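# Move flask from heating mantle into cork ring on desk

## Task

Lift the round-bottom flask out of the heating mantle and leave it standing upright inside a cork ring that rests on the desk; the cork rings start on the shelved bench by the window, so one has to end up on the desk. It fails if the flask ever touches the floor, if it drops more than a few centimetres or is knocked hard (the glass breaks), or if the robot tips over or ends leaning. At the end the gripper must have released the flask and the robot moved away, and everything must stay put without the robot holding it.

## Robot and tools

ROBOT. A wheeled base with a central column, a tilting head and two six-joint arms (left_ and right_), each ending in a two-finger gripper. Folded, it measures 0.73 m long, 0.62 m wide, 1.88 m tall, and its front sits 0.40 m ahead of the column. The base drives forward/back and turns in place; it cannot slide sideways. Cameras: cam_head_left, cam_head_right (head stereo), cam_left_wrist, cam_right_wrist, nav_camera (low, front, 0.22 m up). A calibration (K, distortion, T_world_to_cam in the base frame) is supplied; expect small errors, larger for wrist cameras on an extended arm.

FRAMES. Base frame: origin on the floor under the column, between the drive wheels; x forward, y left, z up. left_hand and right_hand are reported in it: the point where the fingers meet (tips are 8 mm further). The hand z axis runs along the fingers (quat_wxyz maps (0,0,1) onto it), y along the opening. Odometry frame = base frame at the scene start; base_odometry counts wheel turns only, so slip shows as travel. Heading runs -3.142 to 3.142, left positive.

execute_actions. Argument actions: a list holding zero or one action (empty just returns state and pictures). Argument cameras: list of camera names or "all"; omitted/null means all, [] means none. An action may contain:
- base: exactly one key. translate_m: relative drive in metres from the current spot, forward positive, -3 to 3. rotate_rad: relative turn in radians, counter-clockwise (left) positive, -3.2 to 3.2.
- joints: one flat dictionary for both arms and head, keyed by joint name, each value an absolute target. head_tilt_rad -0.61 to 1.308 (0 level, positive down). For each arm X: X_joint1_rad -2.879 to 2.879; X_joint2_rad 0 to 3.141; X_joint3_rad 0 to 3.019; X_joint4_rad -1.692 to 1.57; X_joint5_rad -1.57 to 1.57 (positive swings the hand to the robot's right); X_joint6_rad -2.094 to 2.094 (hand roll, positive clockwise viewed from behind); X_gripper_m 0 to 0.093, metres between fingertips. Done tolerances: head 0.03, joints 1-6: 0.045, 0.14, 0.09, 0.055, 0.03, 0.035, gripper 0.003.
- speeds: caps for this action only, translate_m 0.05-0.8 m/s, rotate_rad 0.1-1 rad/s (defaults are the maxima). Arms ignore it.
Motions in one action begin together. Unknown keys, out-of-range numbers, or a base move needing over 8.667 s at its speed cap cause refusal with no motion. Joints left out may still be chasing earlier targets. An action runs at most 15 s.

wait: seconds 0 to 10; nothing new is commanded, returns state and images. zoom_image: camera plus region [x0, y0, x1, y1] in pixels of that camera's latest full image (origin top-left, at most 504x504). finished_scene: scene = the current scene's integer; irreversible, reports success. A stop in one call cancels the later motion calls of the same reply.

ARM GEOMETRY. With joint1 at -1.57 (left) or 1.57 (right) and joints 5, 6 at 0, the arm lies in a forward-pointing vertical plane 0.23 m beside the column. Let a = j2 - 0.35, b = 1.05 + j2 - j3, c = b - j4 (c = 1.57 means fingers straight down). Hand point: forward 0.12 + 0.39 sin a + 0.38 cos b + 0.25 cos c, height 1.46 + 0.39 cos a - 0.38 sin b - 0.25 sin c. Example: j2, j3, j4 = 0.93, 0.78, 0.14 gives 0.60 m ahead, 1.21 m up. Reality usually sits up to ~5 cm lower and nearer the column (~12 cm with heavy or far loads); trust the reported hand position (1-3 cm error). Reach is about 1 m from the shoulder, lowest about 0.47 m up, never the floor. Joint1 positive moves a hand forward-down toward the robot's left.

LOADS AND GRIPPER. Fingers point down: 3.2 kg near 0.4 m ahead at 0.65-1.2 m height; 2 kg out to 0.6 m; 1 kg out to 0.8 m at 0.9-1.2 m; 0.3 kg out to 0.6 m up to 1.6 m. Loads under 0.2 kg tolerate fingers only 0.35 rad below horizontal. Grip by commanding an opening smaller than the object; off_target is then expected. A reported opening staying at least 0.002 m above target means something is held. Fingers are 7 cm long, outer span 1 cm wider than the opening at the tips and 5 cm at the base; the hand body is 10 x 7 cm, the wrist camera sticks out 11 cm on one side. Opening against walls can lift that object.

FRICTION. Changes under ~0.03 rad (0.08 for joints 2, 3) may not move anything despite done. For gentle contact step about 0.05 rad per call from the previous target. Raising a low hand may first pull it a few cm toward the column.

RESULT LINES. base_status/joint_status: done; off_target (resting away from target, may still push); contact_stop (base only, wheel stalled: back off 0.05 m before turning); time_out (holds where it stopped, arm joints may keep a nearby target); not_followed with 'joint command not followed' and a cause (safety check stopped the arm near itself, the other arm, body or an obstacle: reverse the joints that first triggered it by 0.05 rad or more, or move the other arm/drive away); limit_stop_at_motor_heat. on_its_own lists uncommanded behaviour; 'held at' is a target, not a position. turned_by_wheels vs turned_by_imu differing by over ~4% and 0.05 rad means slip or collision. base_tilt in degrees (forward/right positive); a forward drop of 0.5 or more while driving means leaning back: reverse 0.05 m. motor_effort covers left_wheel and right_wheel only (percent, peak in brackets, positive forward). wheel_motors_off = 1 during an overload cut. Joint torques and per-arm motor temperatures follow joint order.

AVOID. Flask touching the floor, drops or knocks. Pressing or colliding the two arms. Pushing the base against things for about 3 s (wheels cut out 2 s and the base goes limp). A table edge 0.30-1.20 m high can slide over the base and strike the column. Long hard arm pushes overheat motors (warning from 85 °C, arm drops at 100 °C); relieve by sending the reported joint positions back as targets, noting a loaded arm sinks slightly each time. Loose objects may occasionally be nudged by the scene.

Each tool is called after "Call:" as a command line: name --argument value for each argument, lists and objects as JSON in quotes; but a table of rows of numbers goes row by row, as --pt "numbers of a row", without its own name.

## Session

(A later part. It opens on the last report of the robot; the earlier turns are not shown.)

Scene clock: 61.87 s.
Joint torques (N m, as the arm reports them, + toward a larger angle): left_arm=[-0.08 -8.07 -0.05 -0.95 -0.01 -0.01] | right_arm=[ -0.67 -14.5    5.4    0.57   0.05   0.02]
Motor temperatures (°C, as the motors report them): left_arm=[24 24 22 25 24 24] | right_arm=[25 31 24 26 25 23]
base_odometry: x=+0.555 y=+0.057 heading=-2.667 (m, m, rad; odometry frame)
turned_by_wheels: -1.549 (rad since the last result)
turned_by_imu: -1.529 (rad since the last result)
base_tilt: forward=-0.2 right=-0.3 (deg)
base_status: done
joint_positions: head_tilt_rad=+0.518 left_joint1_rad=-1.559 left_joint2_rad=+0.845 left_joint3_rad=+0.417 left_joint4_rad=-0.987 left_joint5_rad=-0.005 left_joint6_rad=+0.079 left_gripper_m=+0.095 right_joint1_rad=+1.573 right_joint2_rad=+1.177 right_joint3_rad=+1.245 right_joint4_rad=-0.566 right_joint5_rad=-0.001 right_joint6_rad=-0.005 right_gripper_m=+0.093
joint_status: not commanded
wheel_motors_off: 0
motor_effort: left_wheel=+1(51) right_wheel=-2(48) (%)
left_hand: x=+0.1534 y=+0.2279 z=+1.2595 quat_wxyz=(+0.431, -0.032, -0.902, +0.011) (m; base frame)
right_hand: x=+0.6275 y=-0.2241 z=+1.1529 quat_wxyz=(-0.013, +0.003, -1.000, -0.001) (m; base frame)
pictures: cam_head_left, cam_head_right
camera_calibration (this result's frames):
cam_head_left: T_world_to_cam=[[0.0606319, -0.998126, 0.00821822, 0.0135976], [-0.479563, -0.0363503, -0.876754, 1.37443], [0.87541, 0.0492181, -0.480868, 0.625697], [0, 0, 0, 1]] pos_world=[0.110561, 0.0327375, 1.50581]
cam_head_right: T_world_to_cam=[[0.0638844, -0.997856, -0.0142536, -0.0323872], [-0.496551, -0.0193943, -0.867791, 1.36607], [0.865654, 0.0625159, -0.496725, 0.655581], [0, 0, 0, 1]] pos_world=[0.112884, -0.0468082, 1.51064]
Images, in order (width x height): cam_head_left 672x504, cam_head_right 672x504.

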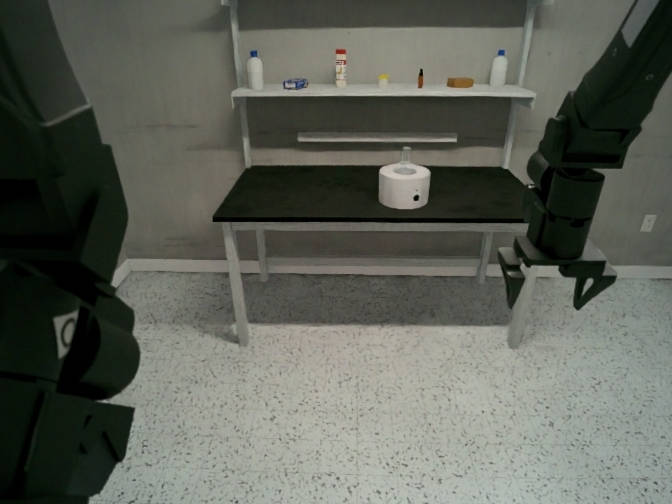

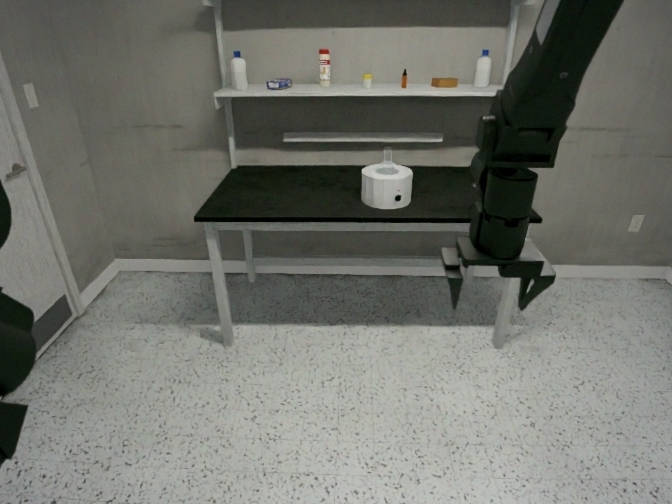

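Call:
execute_actions --actions '[{"base":{"rotate_rad":0.034},"joints":{"head_tilt_rad":0.8}}]' --cameras '[]'

Call:
execute_actions --actions '[{"base":{"translate_m":1.32}}]' --cameras '["cam_head_left","cam_head_right","cam_right_wrist"]'

Scene clock: 68.20 s.
Joint torques (N m, as the arm reports them, + toward a larger angle): left_arm=[-0.14 -7.98  0.1  -0.99 -0.04  0.02] | right_arm=[ -0.86 -14.44   5.41   0.52   0.05   0.03]
Motor temperatures (°C, as the motors report them): left_arm=[24 24 22 25 24 24] | right_arm=[25 31 24 26 25 23]
base_odometry: x=+0.555 y=+0.057 heading=-2.634 (m, m, rad; odometry frame)
turned_by_wheels: +0.034 (rad since the last result)
turned_by_imu: +0.033 (rad since the last result)
base_tilt: forward=-0.2 right=-0.4 (deg)
base_status: done
joint_positions: head_tilt_rad=+0.802 left_joint1_rad=-1.559 left_joint2_rad=+0.845 left_joint3_rad=+0.417 left_joint4_rad=-0.987 left_joint5_rad=-0.005 left_joint6_rad=+0.079 left_gripper_m=+0.095 right_joint1_rad=+1.573 right_joint2_rad=+1.177 right_joint3_rad=+1.245 right_joint4_rad=-0.566 right_joint5_rad=-0.001 right_joint6_rad=-0.005 right_gripper_m=+0.093
joint_status: all done
wheel_motors_off: 0
motor_effort: left_wheel=+1(16) right_wheel=+0(14) (%)
left_hand: x=+0.1534 y=+0.2279 z=+1.2595 quat_wxyz=(+0.431, -0.032, -0.902, +0.011) (m; base frame)
right_hand: x=+0.6275 y=-0.2241 z=+1.1529 quat_wxyz=(-0.013, +0.003, -1.000, -0.001) (m; base frame)
pictures: none
No camera images: the call's "cameras" was empty. Leave "cameras" out to get every camera's image.

Scene clock: 71.73 s.
Joint torques (N m, as the arm reports them, + toward a larger angle): left_arm=[-0.21 -7.99 -0.09 -0.92 -0.04  0.01] | right_arm=[ -0.88 -14.3    5.38   0.57   0.05   0.02]
Motor temperatures (°C, as the motors report them): left_arm=[24 24 22 25 24 24] | right_arm=[25 31 24 26 25 23]
base_odometry: x=-0.599 y=-0.584 heading=-2.635 (m, m, rad; odometry frame)
turned_by_wheels: -0.001 (rad since the last result)
turned_by_imu: -0.002 (rad since the last result)
base_tilt: forward=-0.2 right=-0.4 (deg)
base_status: done
joint_positions: head_tilt_rad=+0.803 left_joint1_rad=-1.559 left_joint2_rad=+0.845 left_joint3_rad=+0.420 left_joint4_rad=-0.987 left_joint5_rad=-0.005 left_joint6_rad=+0.079 left_gripper_m=+0.095 right_joint1_rad=+1.573 right_joint2_rad=+1.177 right_joint3_rad=+1.245 right_joint4_rad=-0.566 right_joint5_rad=-0.001 right_joint6_rad=-0.005 right_gripper_m=+0.093
joint_status: not commanded
wheel_motors_off: 0
motor_effort: left_wheel=+0(47) right_wheel=+1(65) (%)
left_hand: x=+0.1550 y=+0.2279 z=+1.2590 quat_wxyz=(+0.429, -0.032, -0.903, +0.011) (m; base frame)
right_hand: x=+0.6275 y=-0.2241 z=+1.1529 quat_wxyz=(-0.013, +0.003, -1.000, -0.001) (m; base frame)
pictures: cam_head_left, cam_head_right, cam_right_wrist
camera_calibration (this result's frames):
cam_head_left: T_world_to_cam=[[0.0604984, -0.998126, -0.00914929, 0.0403503], [-0.706594, -0.0363503, -0.706684, 1.12388], [0.705028, 0.0492181, -0.70747, 0.983182], [0, 0, 0, 1]] pos_world=[0.0985132, 0.0327375, 1.49017]
cam_head_right: T_world_to_cam=[[0.0573057, -0.997856, -0.0316296, -0.00529915], [-0.720379, -0.0193943, -0.693309, 1.10856], [0.691209, 0.0625159, -0.719946, 1.00806], [0, 0, 0, 1]] pos_world=[0.102102, -0.0468082, 1.49416]
cam_right_wrist: T_world_to_cam=[[0.00583048, -0.999861, 0.0156058, -0.24647], [-0.828572, 0.00390677, 0.559869, -0.11315], [-0.559852, -0.0161948, -0.828434, 1.42678], [0, 0, 0, 1]] pos_world=[0.706468, -0.222888, 1.24919]
Images, in order (width x height): cam_head_left 672x504, cam_head_right 672x504, cam_right_wrist 672x504.

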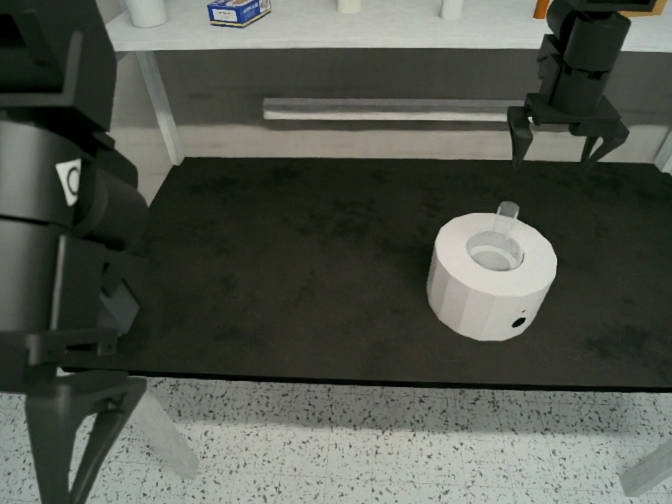

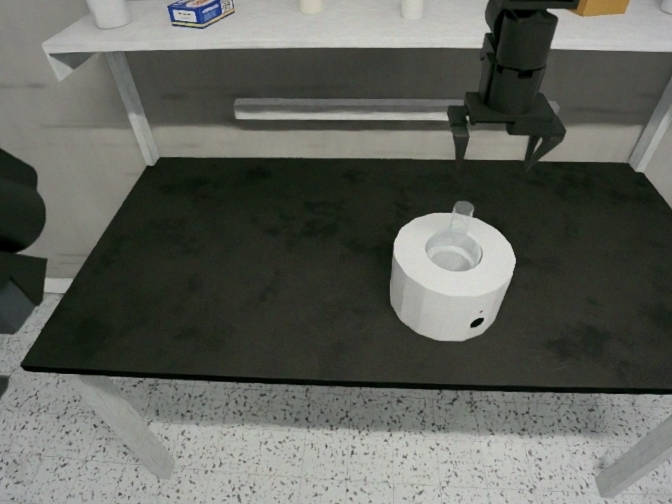

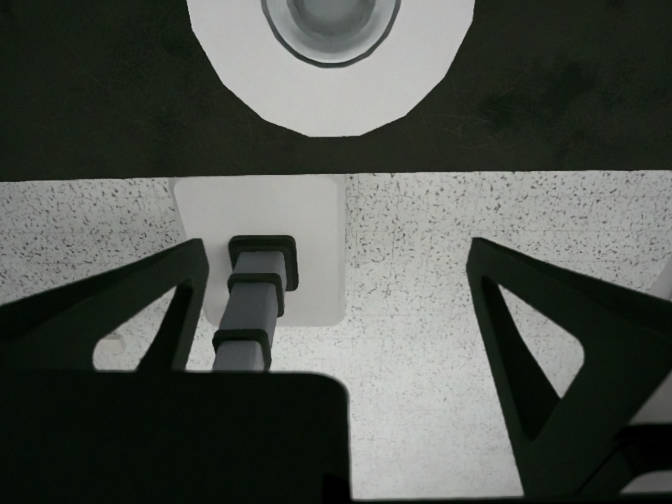

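Aligned, about 1.5 cm farther than last time.

Call:
execute_actions --actions '[{"joints":{"right_joint2_rad":1.56,"right_joint3_rad":1.39,"right_joint4_rad":-0.35}}]' --cameras '[]'

Call:
execute_actions --actions '[{"base":{"translate_m":0.106},"speeds":{"translate_m":0.1}}]' --cameras '["cam_head_left","cam_right_wrist"]'

Scene clock: 77.10 s.
Joint torques (N m, as the arm reports them, + toward a larger angle): left_arm=[ 0.19 -8.35 -0.09 -1.02 -0.05  0.01] | right_arm=[ -0.9  -18.04   3.6    0.67   0.05   0.02]
Motor temperatures (°C, as the motors report them): left_arm=[24 24 22 25 24 24] | right_arm=[25 32 24 26 25 23]
base_odometry: x=-0.599 y=-0.584 heading=-2.635 (m, m, rad; odometry frame)
turned_by_wheels: +0.000 (rad since the last result)
turned_by_imu: -0.001 (rad since the last result)
base_tilt: forward=-0.1 right=-0.4 (deg)
base_status: not commanded
joint_positions: head_tilt_rad=+0.803 left_joint1_rad=-1.559 left_joint2_rad=+0.845 left_joint3_rad=+0.420 left_joint4_rad=-0.987 left_joint5_rad=-0.005 left_joint6_rad=+0.079 left_gripper_m=+0.095 right_joint1_rad=+1.573 right_joint2_rad=+1.579 right_joint3_rad=+1.384 right_joint4_rad=-0.351 right_joint5_rad=-0.001 right_joint6_rad=-0.005 right_gripper_m=+0.093
joint_status: all done
wheel_motors_off: 0
motor_effort: left_wheel=-5(3) right_wheel=+3(3) (%)
left_hand: x=+0.1550 y=+0.2279 z=+1.2590 quat_wxyz=(+0.429, -0.032, -0.903, +0.011) (m; base frame)
right_hand: x=+0.6043 y=-0.2238 z=+0.9764 quat_wxyz=(+0.012, +0.003, -1.000, -0.001) (m; base frame)
pictures: none
No camera images: the call's "cameras" was empty. Leave "cameras" out to get every camera's image.

Scene clock: 79.03 s.
Joint torques (N m, as the arm reports them, + toward a larger angle): left_arm=[-0.21 -8.15 -0.04 -0.98 -0.05 -0.02] | right_arm=[ -0.87 -18.06   3.56   0.67   0.05   0.01]
Motor temperatures (°C, as the motors report them): left_arm=[24 24 22 25 24 24] | right_arm=[25 32 24 26 25 23]
base_odometry: x=-0.692 y=-0.635 heading=-2.636 (m, m, rad; odometry frame)
turned_by_wheels: -0.001 (rad since the last result)
turned_by_imu: -0.002 (rad since the last result)
base_tilt: forward=-0.2 right=-0.4 (deg)
base_status: done
joint_positions: head_tilt_rad=+0.803 left_joint1_rad=-1.559 left_joint2_rad=+0.845 left_joint3_rad=+0.420 left_joint4_rad=-0.987 left_joint5_rad=-0.005 left_joint6_rad=+0.079 left_gripper_m=+0.095 right_joint1_rad=+1.573 right_joint2_rad=+1.579 right_joint3_rad=+1.384 right_joint4_rad=-0.351 right_joint5_rad=-0.001 right_joint6_rad=-0.005 right_gripper_m=+0.093
joint_status: not commanded
wheel_motors_off: 0
motor_effort: left_wheel=-1(36) right_wheel=+1(37) (%)
left_hand: x=+0.1548 y=+0.2279 z=+1.2591 quat_wxyz=(+0.429, -0.032, -0.902, +0.011) (m; base frame)
right_hand: x=+0.6043 y=-0.2238 z=+0.9764 quat_wxyz=(+0.012, +0.003, -1.000, -0.001) (m; base frame)
pictures: cam_head_left, cam_right_wrist
camera_calibration (this result's frames):
cam_head_left: T_world_to_cam=[[0.060497, -0.998126, -0.00915831, 0.0403642], [-0.7067, -0.0363503, -0.706579, 1.12372], [0.704922, 0.0492181, -0.707575, 0.983349], [0, 0, 0, 1]] pos_world=[0.0985057, 0.0327375, 1.49016]
cam_right_wrist: T_world_to_cam=[[0.00668833, -0.99986, 0.0153531, -0.243535], [-0.800029, 0.00386076, 0.599949, -0.0899623], [-0.599924, -0.0162956, -0.799891, 1.26392], [0, 0, 0, 1]] pos_world=[0.68791, -0.222557, 1.06871]
Images, in order (width x height): cam_head_left 672x504, cam_right_wrist 672x504.

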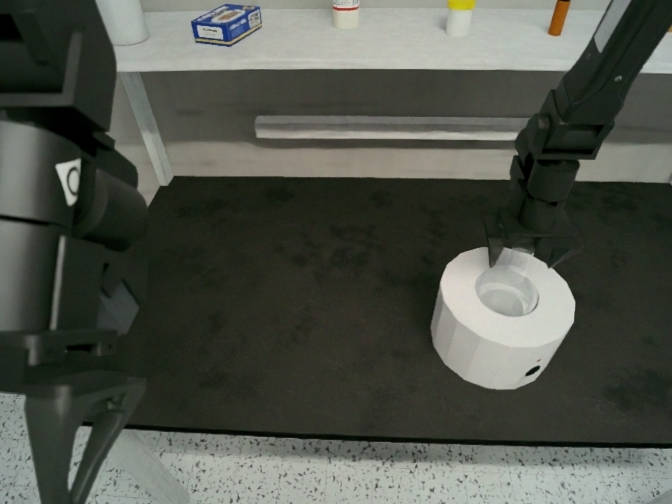

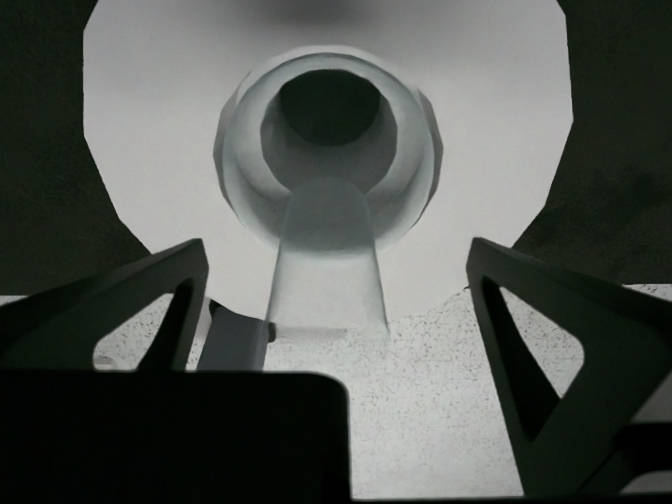

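Call:
execute_actions --actions '[{"joints":{"right_gripper_m":0.0}}]' --cameras '[]'

Call:
execute_actions --actions '[{"joints":{"right_joint2_rad":1.5,"right_joint3_rad":1.37,"right_joint4_rad":-0.39}}]' --cameras '[]'

Call:
execute_actions --actions '[{"joints":{"right_joint2_rad":1.42,"right_joint3_rad":1.33,"right_joint4_rad":-0.43}}]' --cameras '[]'

Call:
execute_actions --actions '[{"joints":{"right_joint2_rad":1.33,"right_joint3_rad":1.29,"right_joint4_rad":-0.48}}]' --cameras '[]'

Call:
execute_actions --actions '[{"joints":{"right_joint2_rad":1.1,"right_joint3_rad":1.22,"right_joint4_rad":-0.65}}]' --cameras '["cam_head_left"]'

Call:
execute_actions --actions '[{"base":{"translate_m":-1.468}}]' --cameras '[]'

Call:
execute_actions --actions '[{"base":{"rotate_rad":1.518}}]' --cameras '[]'

Call:
execute_actions --actions '[{"base":{"translate_m":0.33}}]' --cameras '["cam_head_left","cam_right_wrist"]'

Scene clock: 85.53 s.
Joint torques (N m, as the arm reports them, + toward a larger angle): left_arm=[-0.57 -8.09 -0.03 -1.02 -0.04  0.  ] | right_arm=[ -0.98 -18.05   3.59   0.69   0.16   0.01]
Motor temperatures (°C, as the motors report them): left_arm=[24 24 22 25 24 24] | right_arm=[25 32 24 26 25 23]
base_odometry: x=-0.692 y=-0.635 heading=-2.636 (m, m, rad; odometry frame)
turned_by_wheels: +0.000 (rad since the last result)
turned_by_imu: -0.001 (rad since the last result)
base_tilt: forward=-0.2 right=-0.4 (deg)
base_status: not commanded
joint_positions: head_tilt_rad=+0.803 left_joint1_rad=-1.559 left_joint2_rad=+0.845 left_joint3_rad=+0.420 left_joint4_rad=-0.987 left_joint5_rad=-0.005 left_joint6_rad=+0.079 left_gripper_m=+0.095 right_joint1_rad=+1.573 right_joint2_rad=+1.579 right_joint3_rad=+1.384 right_joint4_rad=-0.351 right_joint5_rad=-0.004 right_joint6_rad=-0.004 right_gripper_m=+0.033
joint_status: right_gripper_m off_target (ended at +0.033, target +0.000)
wheel_motors_off: 0
motor_effort: left_wheel=-1(0) right_wheel=+1(1) (%)
left_hand: x=+0.1548 y=+0.2279 z=+1.2591 quat_wxyz=(+0.429, -0.032, -0.902, +0.011) (m; base frame)
right_hand: x=+0.6043 y=-0.2233 z=+0.9764 quat_wxyz=(+0.012, +0.003, -1.000, -0.003) (m; base frame)
pictures: none
No camera images: the call's "cameras" was empty. Leave "cameras" out to get every camera's image.

Scene clock: 86.27 s.
Joint torques (N m, as the arm reports them, + toward a larger angle): left_arm=[-0.51 -8.32 -0.06 -1.03 -0.04 -0.01] | right_arm=[ -0.91 -19.49   2.81   0.33   0.14   0.02]
Motor temperatures (°C, as the motors report them): left_arm=[24 24 22 25 24 24] | right_arm=[25 32 24 26 25 23]
base_odometry: x=-0.692 y=-0.635 heading=-2.636 (m, m, rad; odometry frame)
turned_by_wheels: +0.000 (rad since the last result)
turned_by_imu: +0.000 (rad since the last result)
base_tilt: forward=-0.2 right=-0.4 (deg)
base_status: not commanded
joint_positions: head_tilt_rad=+0.803 left_joint1_rad=-1.559 left_joint2_rad=+0.845 left_joint3_rad=+0.420 left_joint4_rad=-0.987 left_joint5_rad=-0.005 left_joint6_rad=+0.079 left_gripper_m=+0.095 right_joint1_rad=+1.573 right_joint2_rad=+1.539 right_joint3_rad=+1.377 right_joint4_rad=-0.384 right_joint5_rad=-0.003 right_joint6_rad=-0.004 right_gripper_m=+0.033
joint_status: all done
wheel_motors_off: 0
motor_effort: left_wheel=-1(0) right_wheel=+1(1) (%)
left_hand: x=+0.1548 y=+0.2279 z=+1.2591 quat_wxyz=(+0.429, -0.032, -0.902, +0.011) (m; base frame)
right_hand: x=+0.6111 y=-0.2235 z=+0.9952 quat_wxyz=(+0.011, +0.003, -1.000, -0.002) (m; base frame)
pictures: none
No camera images: the call's "cameras" was empty. Leave "cameras" out to get every camera's image.

Scene clock: 87.20 s.
Joint torques (N m, as the arm reports them, + toward a larger angle): left_arm=[-0.04 -8.3   0.01 -0.92 -0.04  0.  ] | right_arm=[ -0.86 -18.48   3.55   0.22   0.13   0.01]
Motor temperatures (°C, as the motors report them): left_arm=[24 24 22 25 24 24] | right_arm=[25 32 24 26 25 23]
base_odometry: x=-0.692 y=-0.635 heading=-2.636 (m, m, rad; odometry frame)
turned_by_wheels: +0.000 (rad since the last result)
turned_by_imu: +0.000 (rad since the last result)
base_tilt: forward=-0.2 right=-0.4 (deg)
base_status: not commanded
joint_positions: head_tilt_rad=+0.803 left_joint1_rad=-1.559 left_joint2_rad=+0.845 left_joint3_rad=+0.420 left_joint4_rad=-0.987 left_joint5_rad=-0.005 left_joint6_rad=+0.079 left_gripper_m=+0.095 right_joint1_rad=+1.573 right_joint2_rad=+1.443 right_joint3_rad=+1.333 right_joint4_rad=-0.420 right_joint5_rad=-0.002 right_joint6_rad=-0.004 right_gripper_m=+0.033
joint_status: all done
wheel_motors_off: 0
motor_effort: left_wheel=-1(1) right_wheel=+1(1) (%)
left_hand: x=+0.1548 y=+0.2279 z=+1.2591 quat_wxyz=(+0.429, -0.032, -0.902, +0.011) (m; base frame)
right_hand: x=+0.6177 y=-0.2236 z=+1.0359 quat_wxyz=(+0.004, +0.003, -1.000, -0.002) (m; base frame)
pictures: none
No camera images: the call's "cameras" was empty. Leave "cameras" out to get every camera's image.

Scene clock: 88.03 s.
Joint torques (N m, as the arm reports them, + toward a larger angle): left_arm=[-0.57 -8.02 -0.02 -0.99 -0.03  0.  ] | right_arm=[ -0.85 -18.42   4.27   0.47   0.13   0.02]
Motor temperatures (°C, as the motors report them): left_arm=[24 24 22 25 24 24] | right_arm=[25 32 24 26 25 23]
base_odometry: x=-0.692 y=-0.635 heading=-2.636 (m, m, rad; odometry frame)
turned_by_wheels: +0.000 (rad since the last result)
turned_by_imu: +0.000 (rad since the last result)
base_tilt: forward=-0.1 right=-0.4 (deg)
base_status: not commanded
joint_positions: head_tilt_rad=+0.803 left_joint1_rad=-1.559 left_joint2_rad=+0.845 left_joint3_rad=+0.420 left_joint4_rad=-0.987 left_joint5_rad=-0.005 left_joint6_rad=+0.079 left_gripper_m=+0.095 right_joint1_rad=+1.573 right_joint2_rad=+1.360 right_joint3_rad=+1.286 right_joint4_rad=-0.477 right_joint5_rad=-0.002 right_joint6_rad=-0.004 right_gripper_m=+0.033
joint_status: all done
wheel_motors_off: 0
motor_effort: left_wheel=-2(0) right_wheel=+1(2) (%)
left_hand: x=+0.1548 y=+0.2279 z=+1.2591 quat_wxyz=(+0.429, -0.032, -0.902, +0.011) (m; base frame)
right_hand: x=+0.6094 y=-0.2237 z=+1.0696 quat_wxyz=(+0.014, +0.003, -1.000, -0.002) (m; base frame)
pictures: none
No camera images: the call's "cameras" was empty. Leave "cameras" out to get every camera's image.

Scene clock: 89.27 s.
Joint torques (N m, as the arm reports them, + toward a larger angle): left_arm=[-0.11 -8.18 -0.09 -1.02 -0.03 -0.01] | right_arm=[ -0.87 -15.15   6.18   0.4    0.13   0.02]
Motor temperatures (°C, as the motors report them): left_arm=[24 24 22 25 24 24] | right_arm=[25 32 24 26 25 23]
base_odometry: x=-0.692 y=-0.635 heading=-2.636 (m, m, rad; odometry frame)
turned_by_wheels: +0.000 (rad since the last result)
turned_by_imu: +0.000 (rad since the last result)
base_tilt: forward=-0.1 right=-0.3 (deg)
base_status: not commanded
joint_positions: head_tilt_rad=+0.803 left_joint1_rad=-1.559 left_joint2_rad=+0.845 left_joint3_rad=+0.420 left_joint4_rad=-0.987 left_joint5_rad=-0.005 left_joint6_rad=+0.079 left_gripper_m=+0.095 right_joint1_rad=+1.573 right_joint2_rad=+1.092 right_joint3_rad=+1.207 right_joint4_rad=-0.645 right_joint5_rad=-0.002 right_joint6_rad=-0.004 right_gripper_m=+0.033
joint_status: all done
wheel_motors_off: 0
motor_effort: left_wheel=-3(3) right_wheel=+2(2) (%)
left_hand: x=+0.1548 y=+0.2279 z=+1.2591 quat_wxyz=(+0.429, -0.032, -0.902, +0.011) (m; base frame)
right_hand: x=+0.6111 y=-0.2239 z=+1.1861 quat_wxyz=(+0.003, +0.003, -1.000, -0.002) (m; base frame)
pictures: cam_head_left
camera_calibration (this result's frames):
cam_head_left: T_world_to_cam=[[0.060497, -0.998126, -0.0091583, 0.0403642], [-0.7067, -0.0363503, -0.706579, 1.12372], [0.704922, 0.0492181, -0.707575, 0.983349], [0, 0, 0, 1]] pos_world=[0.0985058, 0.0327375, 1.49016]
Images, in order (width x height): cam_head_left 672x504.

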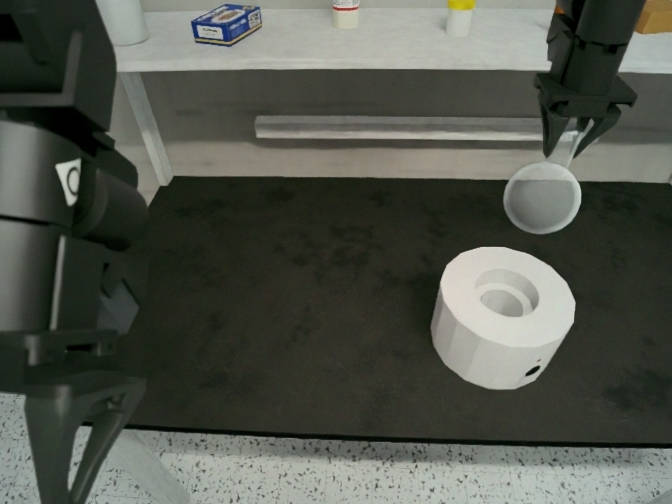

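Scene clock: 93.03 s.
Joint torques (N m, as the arm reports them, + toward a larger angle): left_arm=[-0.45 -8.38  0.01 -0.96 -0.05  0.02] | right_arm=[ -0.81 -14.78   6.23   0.52   0.11   0.01]
Motor temperatures (°C, as the motors report them): left_arm=[24 24 22 25 24 24] | right_arm=[25 32 24 26 25 23]
base_odometry: x=+0.593 y=+0.075 heading=-2.637 (m, m, rad; odometry frame)
turned_by_wheels: -0.001 (rad since the last result)
turned_by_imu: -0.002 (rad since the last result)
base_tilt: forward=-0.2 right=-0.4 (deg)
base_status: done
joint_positions: head_tilt_rad=+0.803 left_joint1_rad=-1.559 left_joint2_rad=+0.845 left_joint3_rad=+0.418 left_joint4_rad=-0.987 left_joint5_rad=-0.005 left_joint6_rad=+0.079 left_gripper_m=+0.095 right_joint1_rad=+1.573 right_joint2_rad=+1.092 right_joint3_rad=+1.207 right_joint4_rad=-0.646 right_joint5_rad=-0.002 right_joint6_rad=-0.004 right_gripper_m=+0.033
joint_status: not commanded
wheel_motors_off: 0
motor_effort: left_wheel=-1(59) right_wheel=+1(56) (%)
left_hand: x=+0.1540 y=+0.2279 z=+1.2593 quat_wxyz=(+0.430, -0.032, -0.902, +0.011) (m; base frame)
right_hand: x=+0.6109 y=-0.2240 z=+1.1861 quat_wxyz=(+0.004, +0.003, -1.000, -0.002) (m; base frame)
pictures: none
No camera images: the call's "cameras" was empty. Leave "cameras" out to get every camera's image.

Scene clock: 95.87 s.
Joint torques (N m, as the arm reports them, + toward a larger angle): left_arm=[-0.36 -8.05  0.07 -1.   -0.07  0.  ] | right_arm=[ -1.01 -14.83   6.24   0.49   0.03   0.01]
Motor temperatures (°C, as the motors report them): left_arm=[24 24 22 25 24 24] | right_arm=[25 32 24 26 25 23]
base_odometry: x=+0.593 y=+0.075 heading=-1.120 (m, m, rad; odometry frame)
turned_by_wheels: +1.517 (rad since the last result)
turned_by_imu: +1.497 (rad since the last result)
base_tilt: forward=-0.2 right=-0.4 (deg)
base_status: done
joint_positions: head_tilt_rad=+0.803 left_joint1_rad=-1.559 left_joint2_rad=+0.845 left_joint3_rad=+0.418 left_joint4_rad=-0.987 left_joint5_rad=-0.005 left_joint6_rad=+0.079 left_gripper_m=+0.095 right_joint1_rad=+1.573 right_joint2_rad=+1.092 right_joint3_rad=+1.207 right_joint4_rad=-0.646 right_joint5_rad=+0.000 right_joint6_rad=-0.004 right_gripper_m=+0.033
joint_status: not commanded
wheel_motors_off: 0
motor_effort: left_wheel=-3(45) right_wheel=+2(56) (%)
left_hand: x=+0.1540 y=+0.2279 z=+1.2593 quat_wxyz=(+0.430, -0.032, -0.902, +0.011) (m; base frame)
right_hand: x=+0.6109 y=-0.2244 z=+1.1861 quat_wxyz=(+0.004, +0.003, -1.000, -0.001) (m; base frame)
pictures: none
No camera images: the call's "cameras" was empty. Leave "cameras" out to get every camera's image.

Scene clock: 97.93 s.
Joint torques (N m, as the arm reports them, + toward a larger angle): left_arm=[ 0.07 -8.29 -0.14 -0.94 -0.05 -0.03] | right_arm=[ -0.88 -14.75   6.26   0.49   0.03   0.01]
Motor temperatures (°C, as the motors report them): left_arm=[24 24 22 25 24 24] | right_arm=[25 32 25 26 25 23]
base_odometry: x=+0.737 y=-0.222 heading=-1.119 (m, m, rad; odometry frame)
turned_by_wheels: +0.001 (rad since the last result)
turned_by_imu: +0.001 (rad since the last result)
base_tilt: forward=-0.2 right=-0.4 (deg)
base_status: done
joint_positions: head_tilt_rad=+0.803 left_joint1_rad=-1.559 left_joint2_rad=+0.845 left_joint3_rad=+0.422 left_joint4_rad=-0.987 left_joint5_rad=-0.005 left_joint6_rad=+0.079 left_gripper_m=+0.095 right_joint1_rad=+1.573 right_joint2_rad=+1.092 right_joint3_rad=+1.207 right_joint4_rad=-0.646 right_joint5_rad=+0.000 right_joint6_rad=-0.004 right_gripper_m=+0.033
joint_status: not commanded
wheel_motors_off: 0
motor_effort: left_wheel=+1(55) right_wheel=-1(61) (%)
left_hand: x=+0.1558 y=+0.2279 z=+1.2588 quat_wxyz=(+0.428, -0.032, -0.903, +0.011) (m; base frame)
right_hand: x=+0.6109 y=-0.2244 z=+1.1861 quat_wxyz=(+0.004, +0.003, -1.000, -0.001) (m; base frame)
pictures: cam_head_left, cam_right_wrist
camera_calibration (this result's frames):
cam_head_left: T_world_to_cam=[[0.0604959, -0.998126, -0.00916586, 0.0403759], [-0.706788, -0.0363503, -0.706491, 1.12359], [0.704834, 0.0492181, -0.707663, 0.983489], [0, 0, 0, 1]] pos_world=[0.0984995, 0.0327375, 1.49015]
cam_right_wrist: T_world_to_cam=[[0.00604822, -0.99985, 0.0162018, -0.247943], [-0.809089, 0.00462841, 0.587669, -0.190272], [-0.587656, -0.016663, -0.80894, 1.43869], [0, 0, 0, 1]] pos_world=[0.693006, -0.223053, 1.27965]
Images, in order (width x height): cam_head_left 672x504, cam_right_wrist 672x504.

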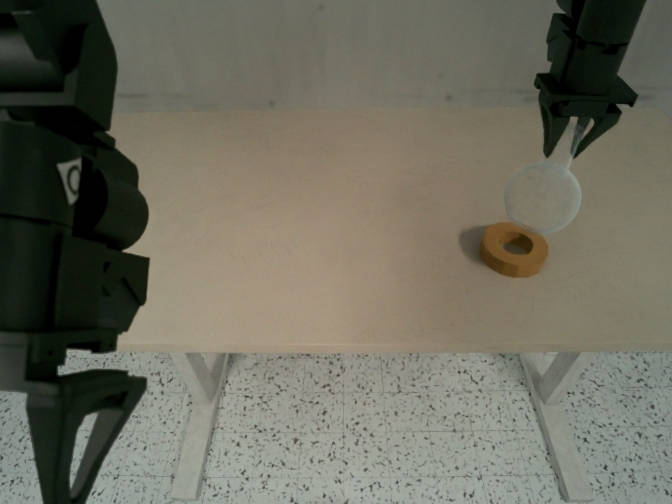

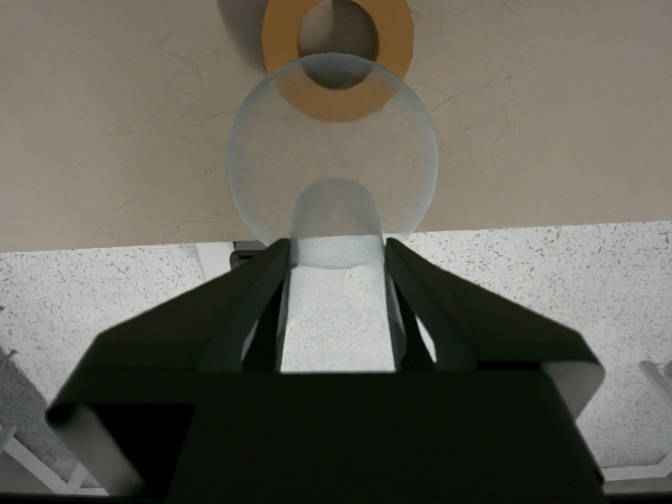

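Call:
execute_actions --actions '[{"base":{"translate_m":0.037},"joints":{"right_joint2_rad":1.2,"right_joint3_rad":1.25,"right_joint4_rad":-0.575}}]' --cameras '[]'

Call:
execute_actions --actions '[{"base":{"rotate_rad":-0.009},"joints":{"right_joint2_rad":1.25,"right_joint3_rad":1.285,"right_joint4_rad":-0.53}}]' --cameras '["cam_right_wrist"]'

Call:
execute_actions --actions '[{"joints":{"right_joint2_rad":1.29,"right_joint4_rad":-0.51}}]' --cameras '["cam_head_right","cam_right_wrist"]'

Scene clock: 103.80 s.
Joint torques (N m, as the arm reports them, + toward a larger angle): left_arm=[ 0.09 -8.27 -0.06 -1.07 -0.07 -0.02] | right_arm=[ -0.77 -16.01   6.92   0.78   0.03   0.01]
Motor temperatures (°C, as the motors report them): left_arm=[24 24 22 25 24 24] | right_arm=[25 32 25 26 25 23]
base_odometry: x=+0.753 y=-0.255 heading=-1.119 (m, m, rad; odometry frame)
turned_by_wheels: +0.000 (rad since the last result)
turned_by_imu: -0.001 (rad since the last result)
base_tilt: forward=-0.1 right=-0.4 (deg)
base_status: done
joint_positions: head_tilt_rad=+0.803 left_joint1_rad=-1.559 left_joint2_rad=+0.845 left_joint3_rad=+0.420 left_joint4_rad=-0.987 left_joint5_rad=-0.005 left_joint6_rad=+0.079 left_gripper_m=+0.095 right_joint1_rad=+1.573 right_joint2_rad=+1.205 right_joint3_rad=+1.218 right_joint4_rad=-0.580 right_joint5_rad=+0.000 right_joint6_rad=-0.004 right_gripper_m=+0.033
joint_status: all done
wheel_motors_off: 0
motor_effort: left_wheel=+0(33) right_wheel=+0(32) (%)
left_hand: x=+0.1548 y=+0.2279 z=+1.2591 quat_wxyz=(+0.429, -0.032, -0.902, +0.011) (m; base frame)
right_hand: x=+0.5997 y=-0.2243 z=+1.1337 quat_wxyz=(+0.022, +0.003, -1.000, -0.001) (m; base frame)
pictures: none
No camera images: the call's "cameras" was empty. Leave "cameras" out to get every camera's image.

Scene clock: 104.70 s.
Joint torques (N m, as the arm reports them, + toward a larger angle): left_arm=[-0.13 -8.28 -0.13 -1.   -0.03 -0.02] | right_arm=[ -0.77 -14.6    7.44   1.12   0.01   0.02]
Motor temperatures (°C, as the motors report them): left_arm=[24 24 22 25 24 24] | right_arm=[25 32 25 26 25 23]
base_odometry: x=+0.753 y=-0.255 heading=-1.126 (m, m, rad; odometry frame)
turned_by_wheels: -0.007 (rad since the last result)
turned_by_imu: -0.008 (rad since the last result)
base_tilt: forward=-0.1 right=-0.4 (deg)
base_status: done
joint_positions: head_tilt_rad=+0.803 left_joint1_rad=-1.559 left_joint2_rad=+0.845 left_joint3_rad=+0.420 left_joint4_rad=-0.987 left_joint5_rad=-0.005 left_joint6_rad=+0.079 left_gripper_m=+0.095 right_joint1_rad=+1.572 right_joint2_rad=+1.231 right_joint3_rad=+1.247 right_joint4_rad=-0.539 right_joint5_rad=+0.001 right_joint6_rad=-0.004 right_gripper_m=+0.033
joint_status: all done
wheel_motors_off: 0
motor_effort: left_wheel=-2(38) right_wheel=-1(37) (%)
left_hand: x=+0.1548 y=+0.2279 z=+1.2591 quat_wxyz=(+0.429, -0.032, -0.902, +0.011) (m; base frame)
right_hand: x=+0.6183 y=-0.2247 z=+1.1265 quat_wxyz=(+0.000, +0.003, -1.000, +0.000) (m; base frame)
pictures: cam_right_wrist
camera_calibration (this result's frames):
cam_right_wrist: T_world_to_cam=[[0.00550698, -0.999835, 0.0172863, -0.248269], [-0.814212, 0.00555248, 0.580542, -0.137817], [-0.580542, -0.0172717, -0.814047, 1.39598], [0, 0, 0, 1]] pos_world=[0.699582, -0.223352, 1.22069]
Images, in order (width x height): cam_right_wrist 672x504.

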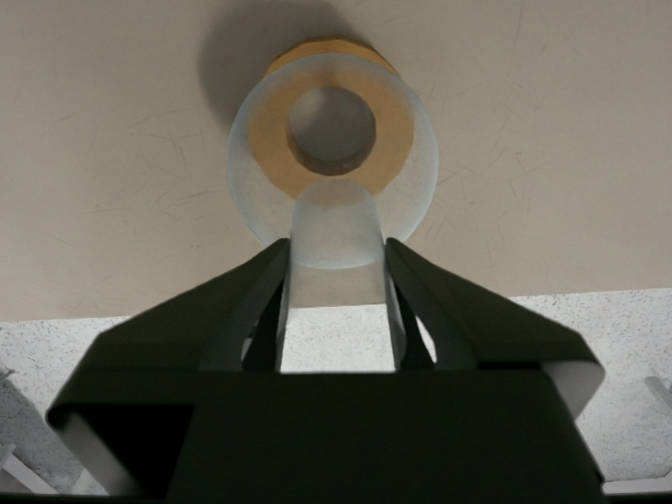

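Scene clock: 105.47 s.
Joint torques (N m, as the arm reports them, + toward a larger angle): left_arm=[-0.08 -8.13 -0.01 -1.05 -0.05  0.01] | right_arm=[ -0.85 -15.38   6.77   1.07   0.01   0.02]
Motor temperatures (°C, as the motors report them): left_arm=[24 24 22 25 24 24] | right_arm=[25 32 25 26 25 23]
base_odometry: x=+0.753 y=-0.255 heading=-1.126 (m, m, rad; odometry frame)
turned_by_wheels: +0.000 (rad since the last result)
turned_by_imu: +0.000 (rad since the last result)
base_tilt: forward=-0.1 right=-0.4 (deg)
base_status: not commanded
joint_positions: head_tilt_rad=+0.803 left_joint1_rad=-1.559 left_joint2_rad=+0.845 left_joint3_rad=+0.420 left_joint4_rad=-0.987 left_joint5_rad=-0.005 left_joint6_rad=+0.079 left_gripper_m=+0.095 right_joint1_rad=+1.572 right_joint2_rad=+1.277 right_joint3_rad=+1.253 right_joint4_rad=-0.519 right_joint5_rad=+0.001 right_joint6_rad=-0.004 right_gripper_m=+0.033
joint_status: all done
wheel_motors_off: 0
motor_effort: left_wheel=+3(2) right_wheel=-2(2) (%)
left_hand: x=+0.1548 y=+0.2279 z=+1.2591 quat_wxyz=(+0.429, -0.032, -0.902, +0.011) (m; base frame)
right_hand: x=+0.6105 y=-0.2247 z=+1.1048 quat_wxyz=(+0.010, +0.003, -1.000, +0.000) (m; base frame)
pictures: cam_head_right, cam_right_wrist
camera_calibration (this result's frames):
cam_head_right: T_world_to_cam=[[0.0572966, -0.997856, -0.031646, -0.00527344], [-0.720578, -0.0193943, -0.693103, 1.10825], [0.691003, 0.0625159, -0.720144, 1.00838], [0, 0, 0, 1]] pos_world=[0.102088, -0.0468082, 1.49414]
cam_right_wrist: T_world_to_cam=[[0.00589563, -0.999835, 0.0171823, -0.247951], [-0.801853, 0.00553983, 0.597496, -0.157826], [-0.597492, -0.0173003, -0.801688, 1.37051], [0, 0, 0, 1]] pos_world=[0.693775, -0.223326, 1.19728]
Images, in order (width x height): cam_head_right 672x504, cam_right_wrist 672x504.

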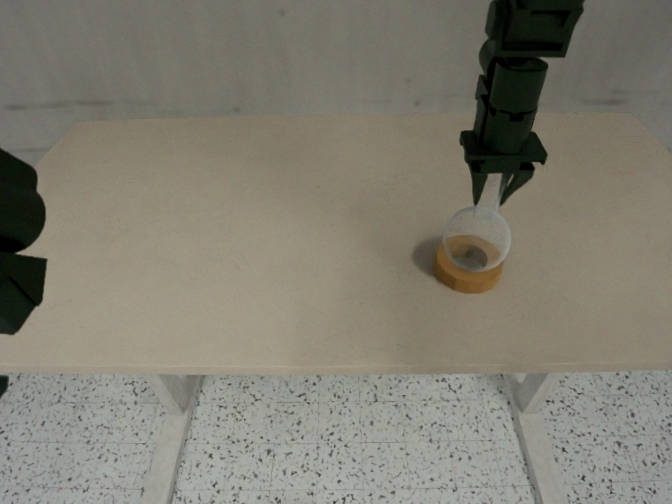

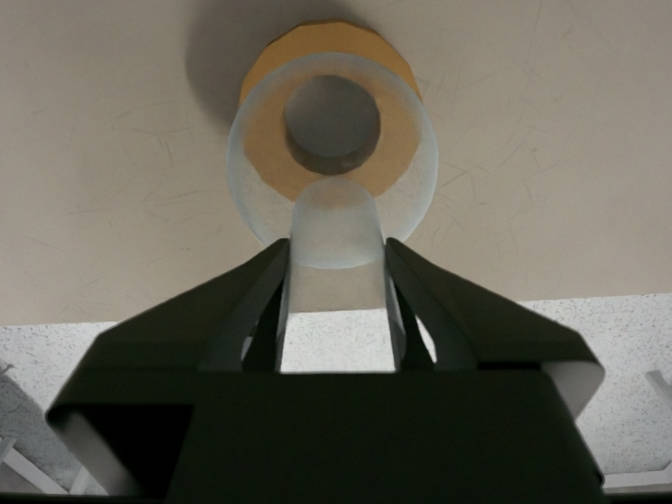

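Matches the seated position from scene 1; release.

Call:
execute_actions --actions '[{"joints":{"right_gripper_m":0.093}}]' --cameras '["cam_right_wrist"]'

Call:
execute_actions --actions '[{"base":{"translate_m":-0.4},"joints":{"right_joint2_rad":1.1,"head_tilt_rad":0.5}}]' --cameras '["cam_head_left"]'

Scene clock: 109.10 s.
Joint torques (N m, as the arm reports them, + toward a larger angle): left_arm=[ 0.02 -8.17 -0.09 -1.02 -0.03 -0.02] | right_arm=[ -0.86 -15.41   6.73   1.02   0.     0.01]
Motor temperatures (°C, as the motors report them): left_arm=[24 24 22 25 24 24] | right_arm=[25 32 25 26 25 23]
base_odometry: x=+0.753 y=-0.255 heading=-1.126 (m, m, rad; odometry frame)
turned_by_wheels: +0.000 (rad since the last result)
turned_by_imu: -0.001 (rad since the last result)
base_tilt: forward=-0.2 right=-0.4 (deg)
base_status: not commanded
joint_positions: head_tilt_rad=+0.803 left_joint1_rad=-1.559 left_joint2_rad=+0.845 left_joint3_rad=+0.420 left_joint4_rad=-0.987 left_joint5_rad=-0.005 left_joint6_rad=+0.079 left_gripper_m=+0.095 right_joint1_rad=+1.572 right_joint2_rad=+1.277 right_joint3_rad=+1.253 right_joint4_rad=-0.519 right_joint5_rad=+0.001 right_joint6_rad=-0.004 right_gripper_m=+0.093
joint_status: all done
wheel_motors_off: 0
motor_effort: left_wheel=+2(0) right_wheel=-2(2) (%)
left_hand: x=+0.1548 y=+0.2279 z=+1.2591 quat_wxyz=(+0.429, -0.032, -0.902, +0.011) (m; base frame)
right_hand: x=+0.6105 y=-0.2247 z=+1.1048 quat_wxyz=(+0.010, +0.003, -1.000, +0.000) (m; base frame)
pictures: cam_right_wrist
camera_calibration (this result's frames):
cam_right_wrist: T_world_to_cam=[[0.00589563, -0.999835, 0.0171823, -0.247951], [-0.801853, 0.00553983, 0.597496, -0.157826], [-0.597492, -0.0173003, -0.801688, 1.37051], [0, 0, 0, 1]] pos_world=[0.693775, -0.223326, 1.19728]
Images, in order (width x height): cam_right_wrist 672x504.

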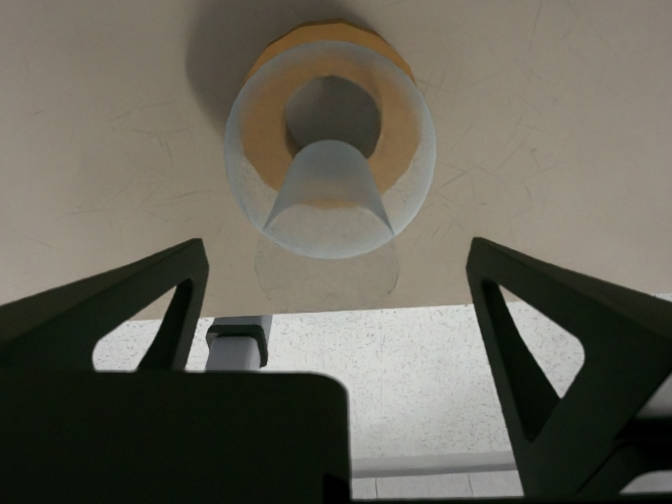

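Scene clock: 111.50 s.
Joint torques (N m, as the arm reports them, + toward a larger angle): left_arm=[-0.42 -8.27  0.   -1.01 -0.02  0.  ] | right_arm=[ -0.83 -15.35   7.12   1.3    0.     0.01]
Motor temperatures (°C, as the motors report them): left_arm=[24 24 22 25 24 24] | right_arm=[25 32 25 26 25 23]
base_odometry: x=+0.581 y=+0.106 heading=-1.128 (m, m, rad; odometry frame)
turned_by_wheels: -0.002 (rad since the last result)
turned_by_imu: -0.003 (rad since the last result)
base_tilt: forward=-0.2 right=-0.4 (deg)
base_status: done
joint_positions: head_tilt_rad=+0.518 left_joint1_rad=-1.559 left_joint2_rad=+0.845 left_joint3_rad=+0.419 left_joint4_rad=-0.987 left_joint5_rad=-0.005 left_joint6_rad=+0.079 left_gripper_m=+0.095 right_joint1_rad=+1.572 right_joint2_rad=+1.087 right_joint3_rad=+1.270 right_joint4_rad=-0.515 right_joint5_rad=+0.001 right_joint6_rad=-0.004 right_gripper_m=+0.093
joint_status: all done
wheel_motors_off: 0
motor_effort: left_wheel=-2(62) right_wheel=+1(56) (%)
left_hand: x=+0.1542 y=+0.2279 z=+1.2592 quat_wxyz=(+0.430, -0.032, -0.902, +0.011) (m; base frame)
right_hand: x=+0.6783 y=-0.2248 z=+1.2083 quat_wxyz=(-0.096, +0.002, -0.995, +0.000) (m; base frame)
pictures: cam_head_left
camera_calibration (this result's frames):
cam_head_left: T_world_to_cam=[[0.0606317, -0.998126, 0.0082198, 0.0135952], [-0.47954, -0.0363503, -0.876767, 1.37445], [0.875423, 0.0492181, -0.480846, 0.625662], [0, 0, 0, 1]] pos_world=[0.110562, 0.0327375, 1.50581]
Images, in order (width x height): cam_head_left 672x504.

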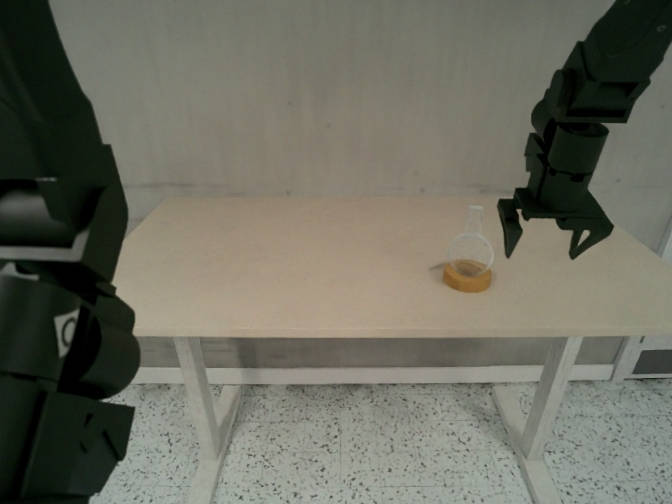

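Call:
execute_actions --actions '[{"base":{"translate_m":0.42},"joints":{"right_joint2_rad":1.1,"right_joint3_rad":1.22,"right_joint4_rad":-0.65,"right_joint6_rad":1.57,"head_tilt_rad":0.8}}]' --cameras '["cam_right_wrist"]'

Call:
execute_actions --actions '[{"joints":{"right_joint2_rad":1.18,"right_joint3_rad":1.26,"right_joint4_rad":-0.585}}]' --cameras '["cam_head_right","cam_right_wrist"]'

Scene clock: 118.90 s.
Joint torques (N m, as the arm reports them, + toward a larger angle): left_arm=[ 0.06 -8.52 -0.33 -1.06 -0.02 -0.01] | right_arm=[ -0.94 -14.7    5.48   0.51   0.1    0.04]
Motor temperatures (°C, as the motors report them): left_arm=[24 24 22 25 24 24] | right_arm=[25 32 25 26 25 23]
base_odometry: x=+0.761 y=-0.274 heading=-1.131 (m, m, rad; odometry frame)
turned_by_wheels: -0.002 (rad since the last result)
turned_by_imu: -0.003 (rad since the last result)
base_tilt: forward=-0.2 right=-0.4 (deg)
base_status: done
joint_positions: head_tilt_rad=+0.803 left_joint1_rad=-1.559 left_joint2_rad=+0.845 left_joint3_rad=+0.422 left_joint4_rad=-0.987 left_joint5_rad=-0.005 left_joint6_rad=+0.079 left_gripper_m=+0.095 right_joint1_rad=+1.572 right_joint2_rad=+1.087 right_joint3_rad=+1.218 right_joint4_rad=-0.648 right_joint5_rad=+0.001 right_joint6_rad=+1.563 right_gripper_m=+0.093
joint_status: all done
wheel_motors_off: 0
motor_effort: left_wheel=-2(54) right_wheel=+1(39) (%)
left_hand: x=+0.1562 y=+0.2279 z=+1.2587 quat_wxyz=(+0.428, -0.032, -0.903, +0.011) (m; base frame)
right_hand: x=+0.6179 y=-0.2248 z=+1.1914 quat_wxyz=(-0.002, -0.704, -0.710, -0.003) (m; base frame)
pictures: cam_right_wrist
camera_calibration (this result's frames):
cam_right_wrist: T_world_to_cam=[[-0.999901, -0.00884174, 0.0109292, 0.602128], [-0.000830448, 0.813237, 0.581932, -0.498469], [-0.0140333, 0.581865, -0.813164, 1.23222], [0, 0, 0, 1]] pos_world=[0.618946, -0.30629, 1.28549]
Images, in order (width x height): cam_right_wrist 672x504.

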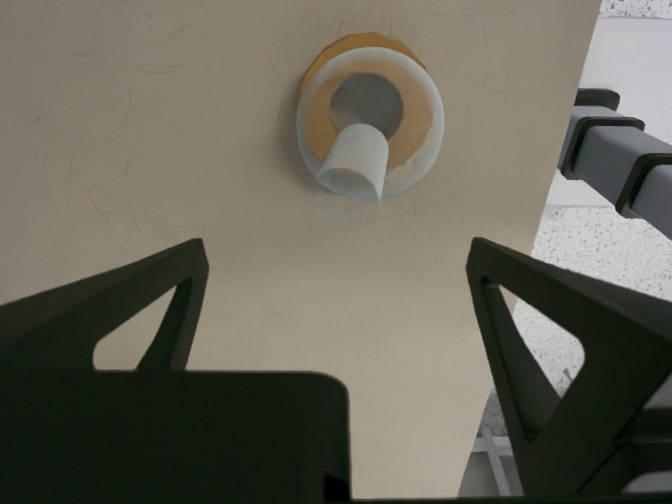

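Scene clock: 119.70 s.
Joint torques (N m, as the arm reports them, + toward a larger angle): left_arm=[-0.15 -8.42 -0.19 -1.03 -0.04  0.01] | right_arm=[ -0.94 -14.91   7.12   0.87   0.11   0.05]
Motor temperatures (°C, as the motors report them): left_arm=[24 24 22 25 24 24] | right_arm=[25 32 25 26 25 23]
base_odometry: x=+0.761 y=-0.274 heading=-1.131 (m, m, rad; odometry frame)
turned_by_wheels: +0.000 (rad since the last result)
turned_by_imu: +0.000 (rad since the last result)
base_tilt: forward=-0.2 right=-0.3 (deg)
base_status: not commanded
joint_positions: head_tilt_rad=+0.803 left_joint1_rad=-1.559 left_joint2_rad=+0.845 left_joint3_rad=+0.422 left_joint4_rad=-0.987 left_joint5_rad=-0.005 left_joint6_rad=+0.079 left_gripper_m=+0.095 right_joint1_rad=+1.572 right_joint2_rad=+1.166 right_joint3_rad=+1.231 right_joint4_rad=-0.592 right_joint5_rad=+0.001 right_joint6_rad=+1.563 right_gripper_m=+0.093
joint_status: all done
wheel_motors_off: 0
motor_effort: left_wheel=-2(3) right_wheel=+2(2) (%)
left_hand: x=+0.1562 y=+0.2279 z=+1.2587 quat_wxyz=(+0.428, -0.032, -0.903, +0.011) (m; base frame)
right_hand: x=+0.6163 y=-0.2248 z=+1.1552 quat_wxyz=(+0.002, -0.704, -0.710, +0.001) (m; base frame)
pictures: cam_head_right, cam_right_wrist
camera_calibration (this result's frames):
cam_head_right: T_world_to_cam=[[0.057311, -0.997856, -0.03162, -0.00531429], [-0.720262, -0.0193943, -0.693431, 1.10874], [0.69133, 0.0625159, -0.719829, 1.00788], [0, 0, 0, 1]] pos_world=[0.102109, -0.0468082, 1.49416]
cam_right_wrist: T_world_to_cam=[[-0.999727, -0.00885538, 0.0216087, 0.588429], [0.00537404, 0.813242, 0.581901, -0.481266], [-0.0227261, 0.581859, -0.812972, 1.20792], [0, 0, 0, 1]] pos_world=[0.618307, -0.306244, 1.24934]
Images, in order (width x height): cam_head_right 672x504, cam_right_wrist 672x504.

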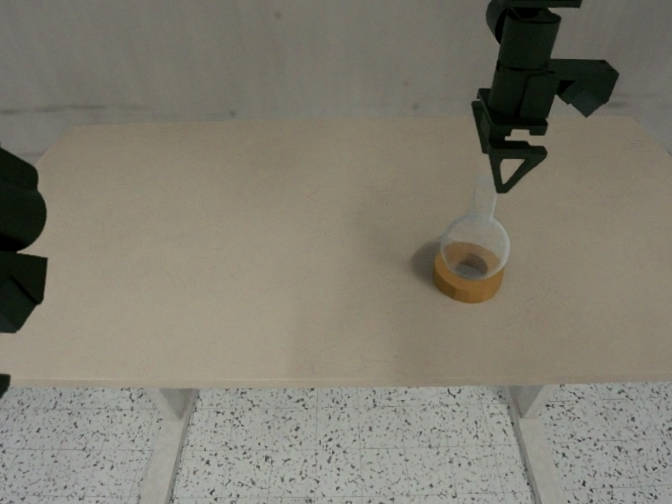

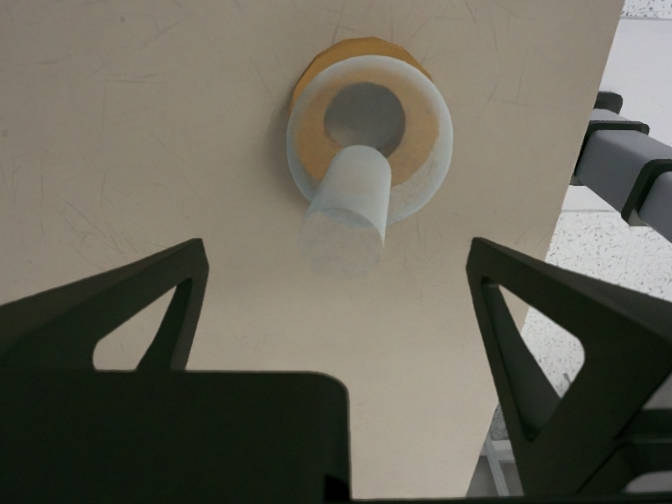

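Call:
execute_actions --actions '[{"base":{"translate_m":-0.012},"joints":{"right_joint2_rad":1.27,"right_joint4_rad":-0.51}}]' --cameras '["cam_right_wrist"]'

Scene clock: 124.13 s.
Joint torques (N m, as the arm reports them, + toward a larger angle): left_arm=[-0.09 -8.12 -0.07 -0.91 -0.05  0.  ] | right_arm=[ -0.92 -15.12   6.28   0.95   0.11   0.05]
Motor temperatures (°C, as the motors report them): left_arm=[24 24 22 25 24 24] | right_arm=[25 32 26 26 25 23]
base_odometry: x=+0.756 y=-0.263 heading=-1.130 (m, m, rad; odometry frame)
turned_by_wheels: +0.000 (rad since the last result)
turned_by_imu: -0.001 (rad since the last result)
base_tilt: forward=-0.2 right=-0.4 (deg)
base_status: done
joint_positions: head_tilt_rad=+0.803 left_joint1_rad=-1.559 left_joint2_rad=+0.845 left_joint3_rad=+0.417 left_joint4_rad=-0.987 left_joint5_rad=-0.005 left_joint6_rad=+0.079 left_gripper_m=+0.095 right_joint1_rad=+1.572 right_joint2_rad=+1.261 right_joint3_rad=+1.232 right_joint4_rad=-0.520 right_joint5_rad=+0.001 right_joint6_rad=+1.563 right_gripper_m=+0.093
joint_status: all done
wheel_motors_off: 0
motor_effort: left_wheel=+0(36) right_wheel=+0(30) (%)
left_hand: x=+0.1534 y=+0.2279 z=+1.2595 quat_wxyz=(+0.431, -0.032, -0.902, +0.011) (m; base frame)
right_hand: x=+0.6038 y=-0.2247 z=+1.1088 quat_wxyz=(+0.009, -0.704, -0.710, +0.009) (m; base frame)
pictures: cam_right_wrist
camera_calibration (this result's frames):
cam_right_wrist: T_world_to_cam=[[-0.999021, -0.00888286, 0.0433402, 0.552452], [0.0180018, 0.813251, 0.581634, -0.461544], [-0.040413, 0.581845, -0.812295, 1.17978], [0, 0, 0, 1]] pos_world=[0.607898, -0.306192, 1.20284]
Images, in order (width x height): cam_right_wrist 672x504.

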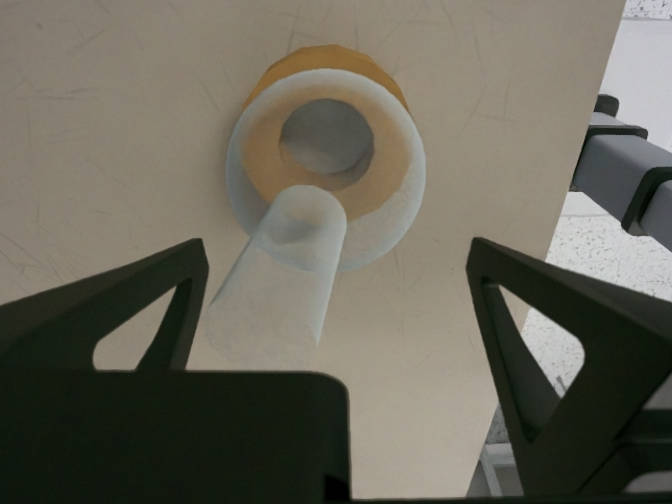

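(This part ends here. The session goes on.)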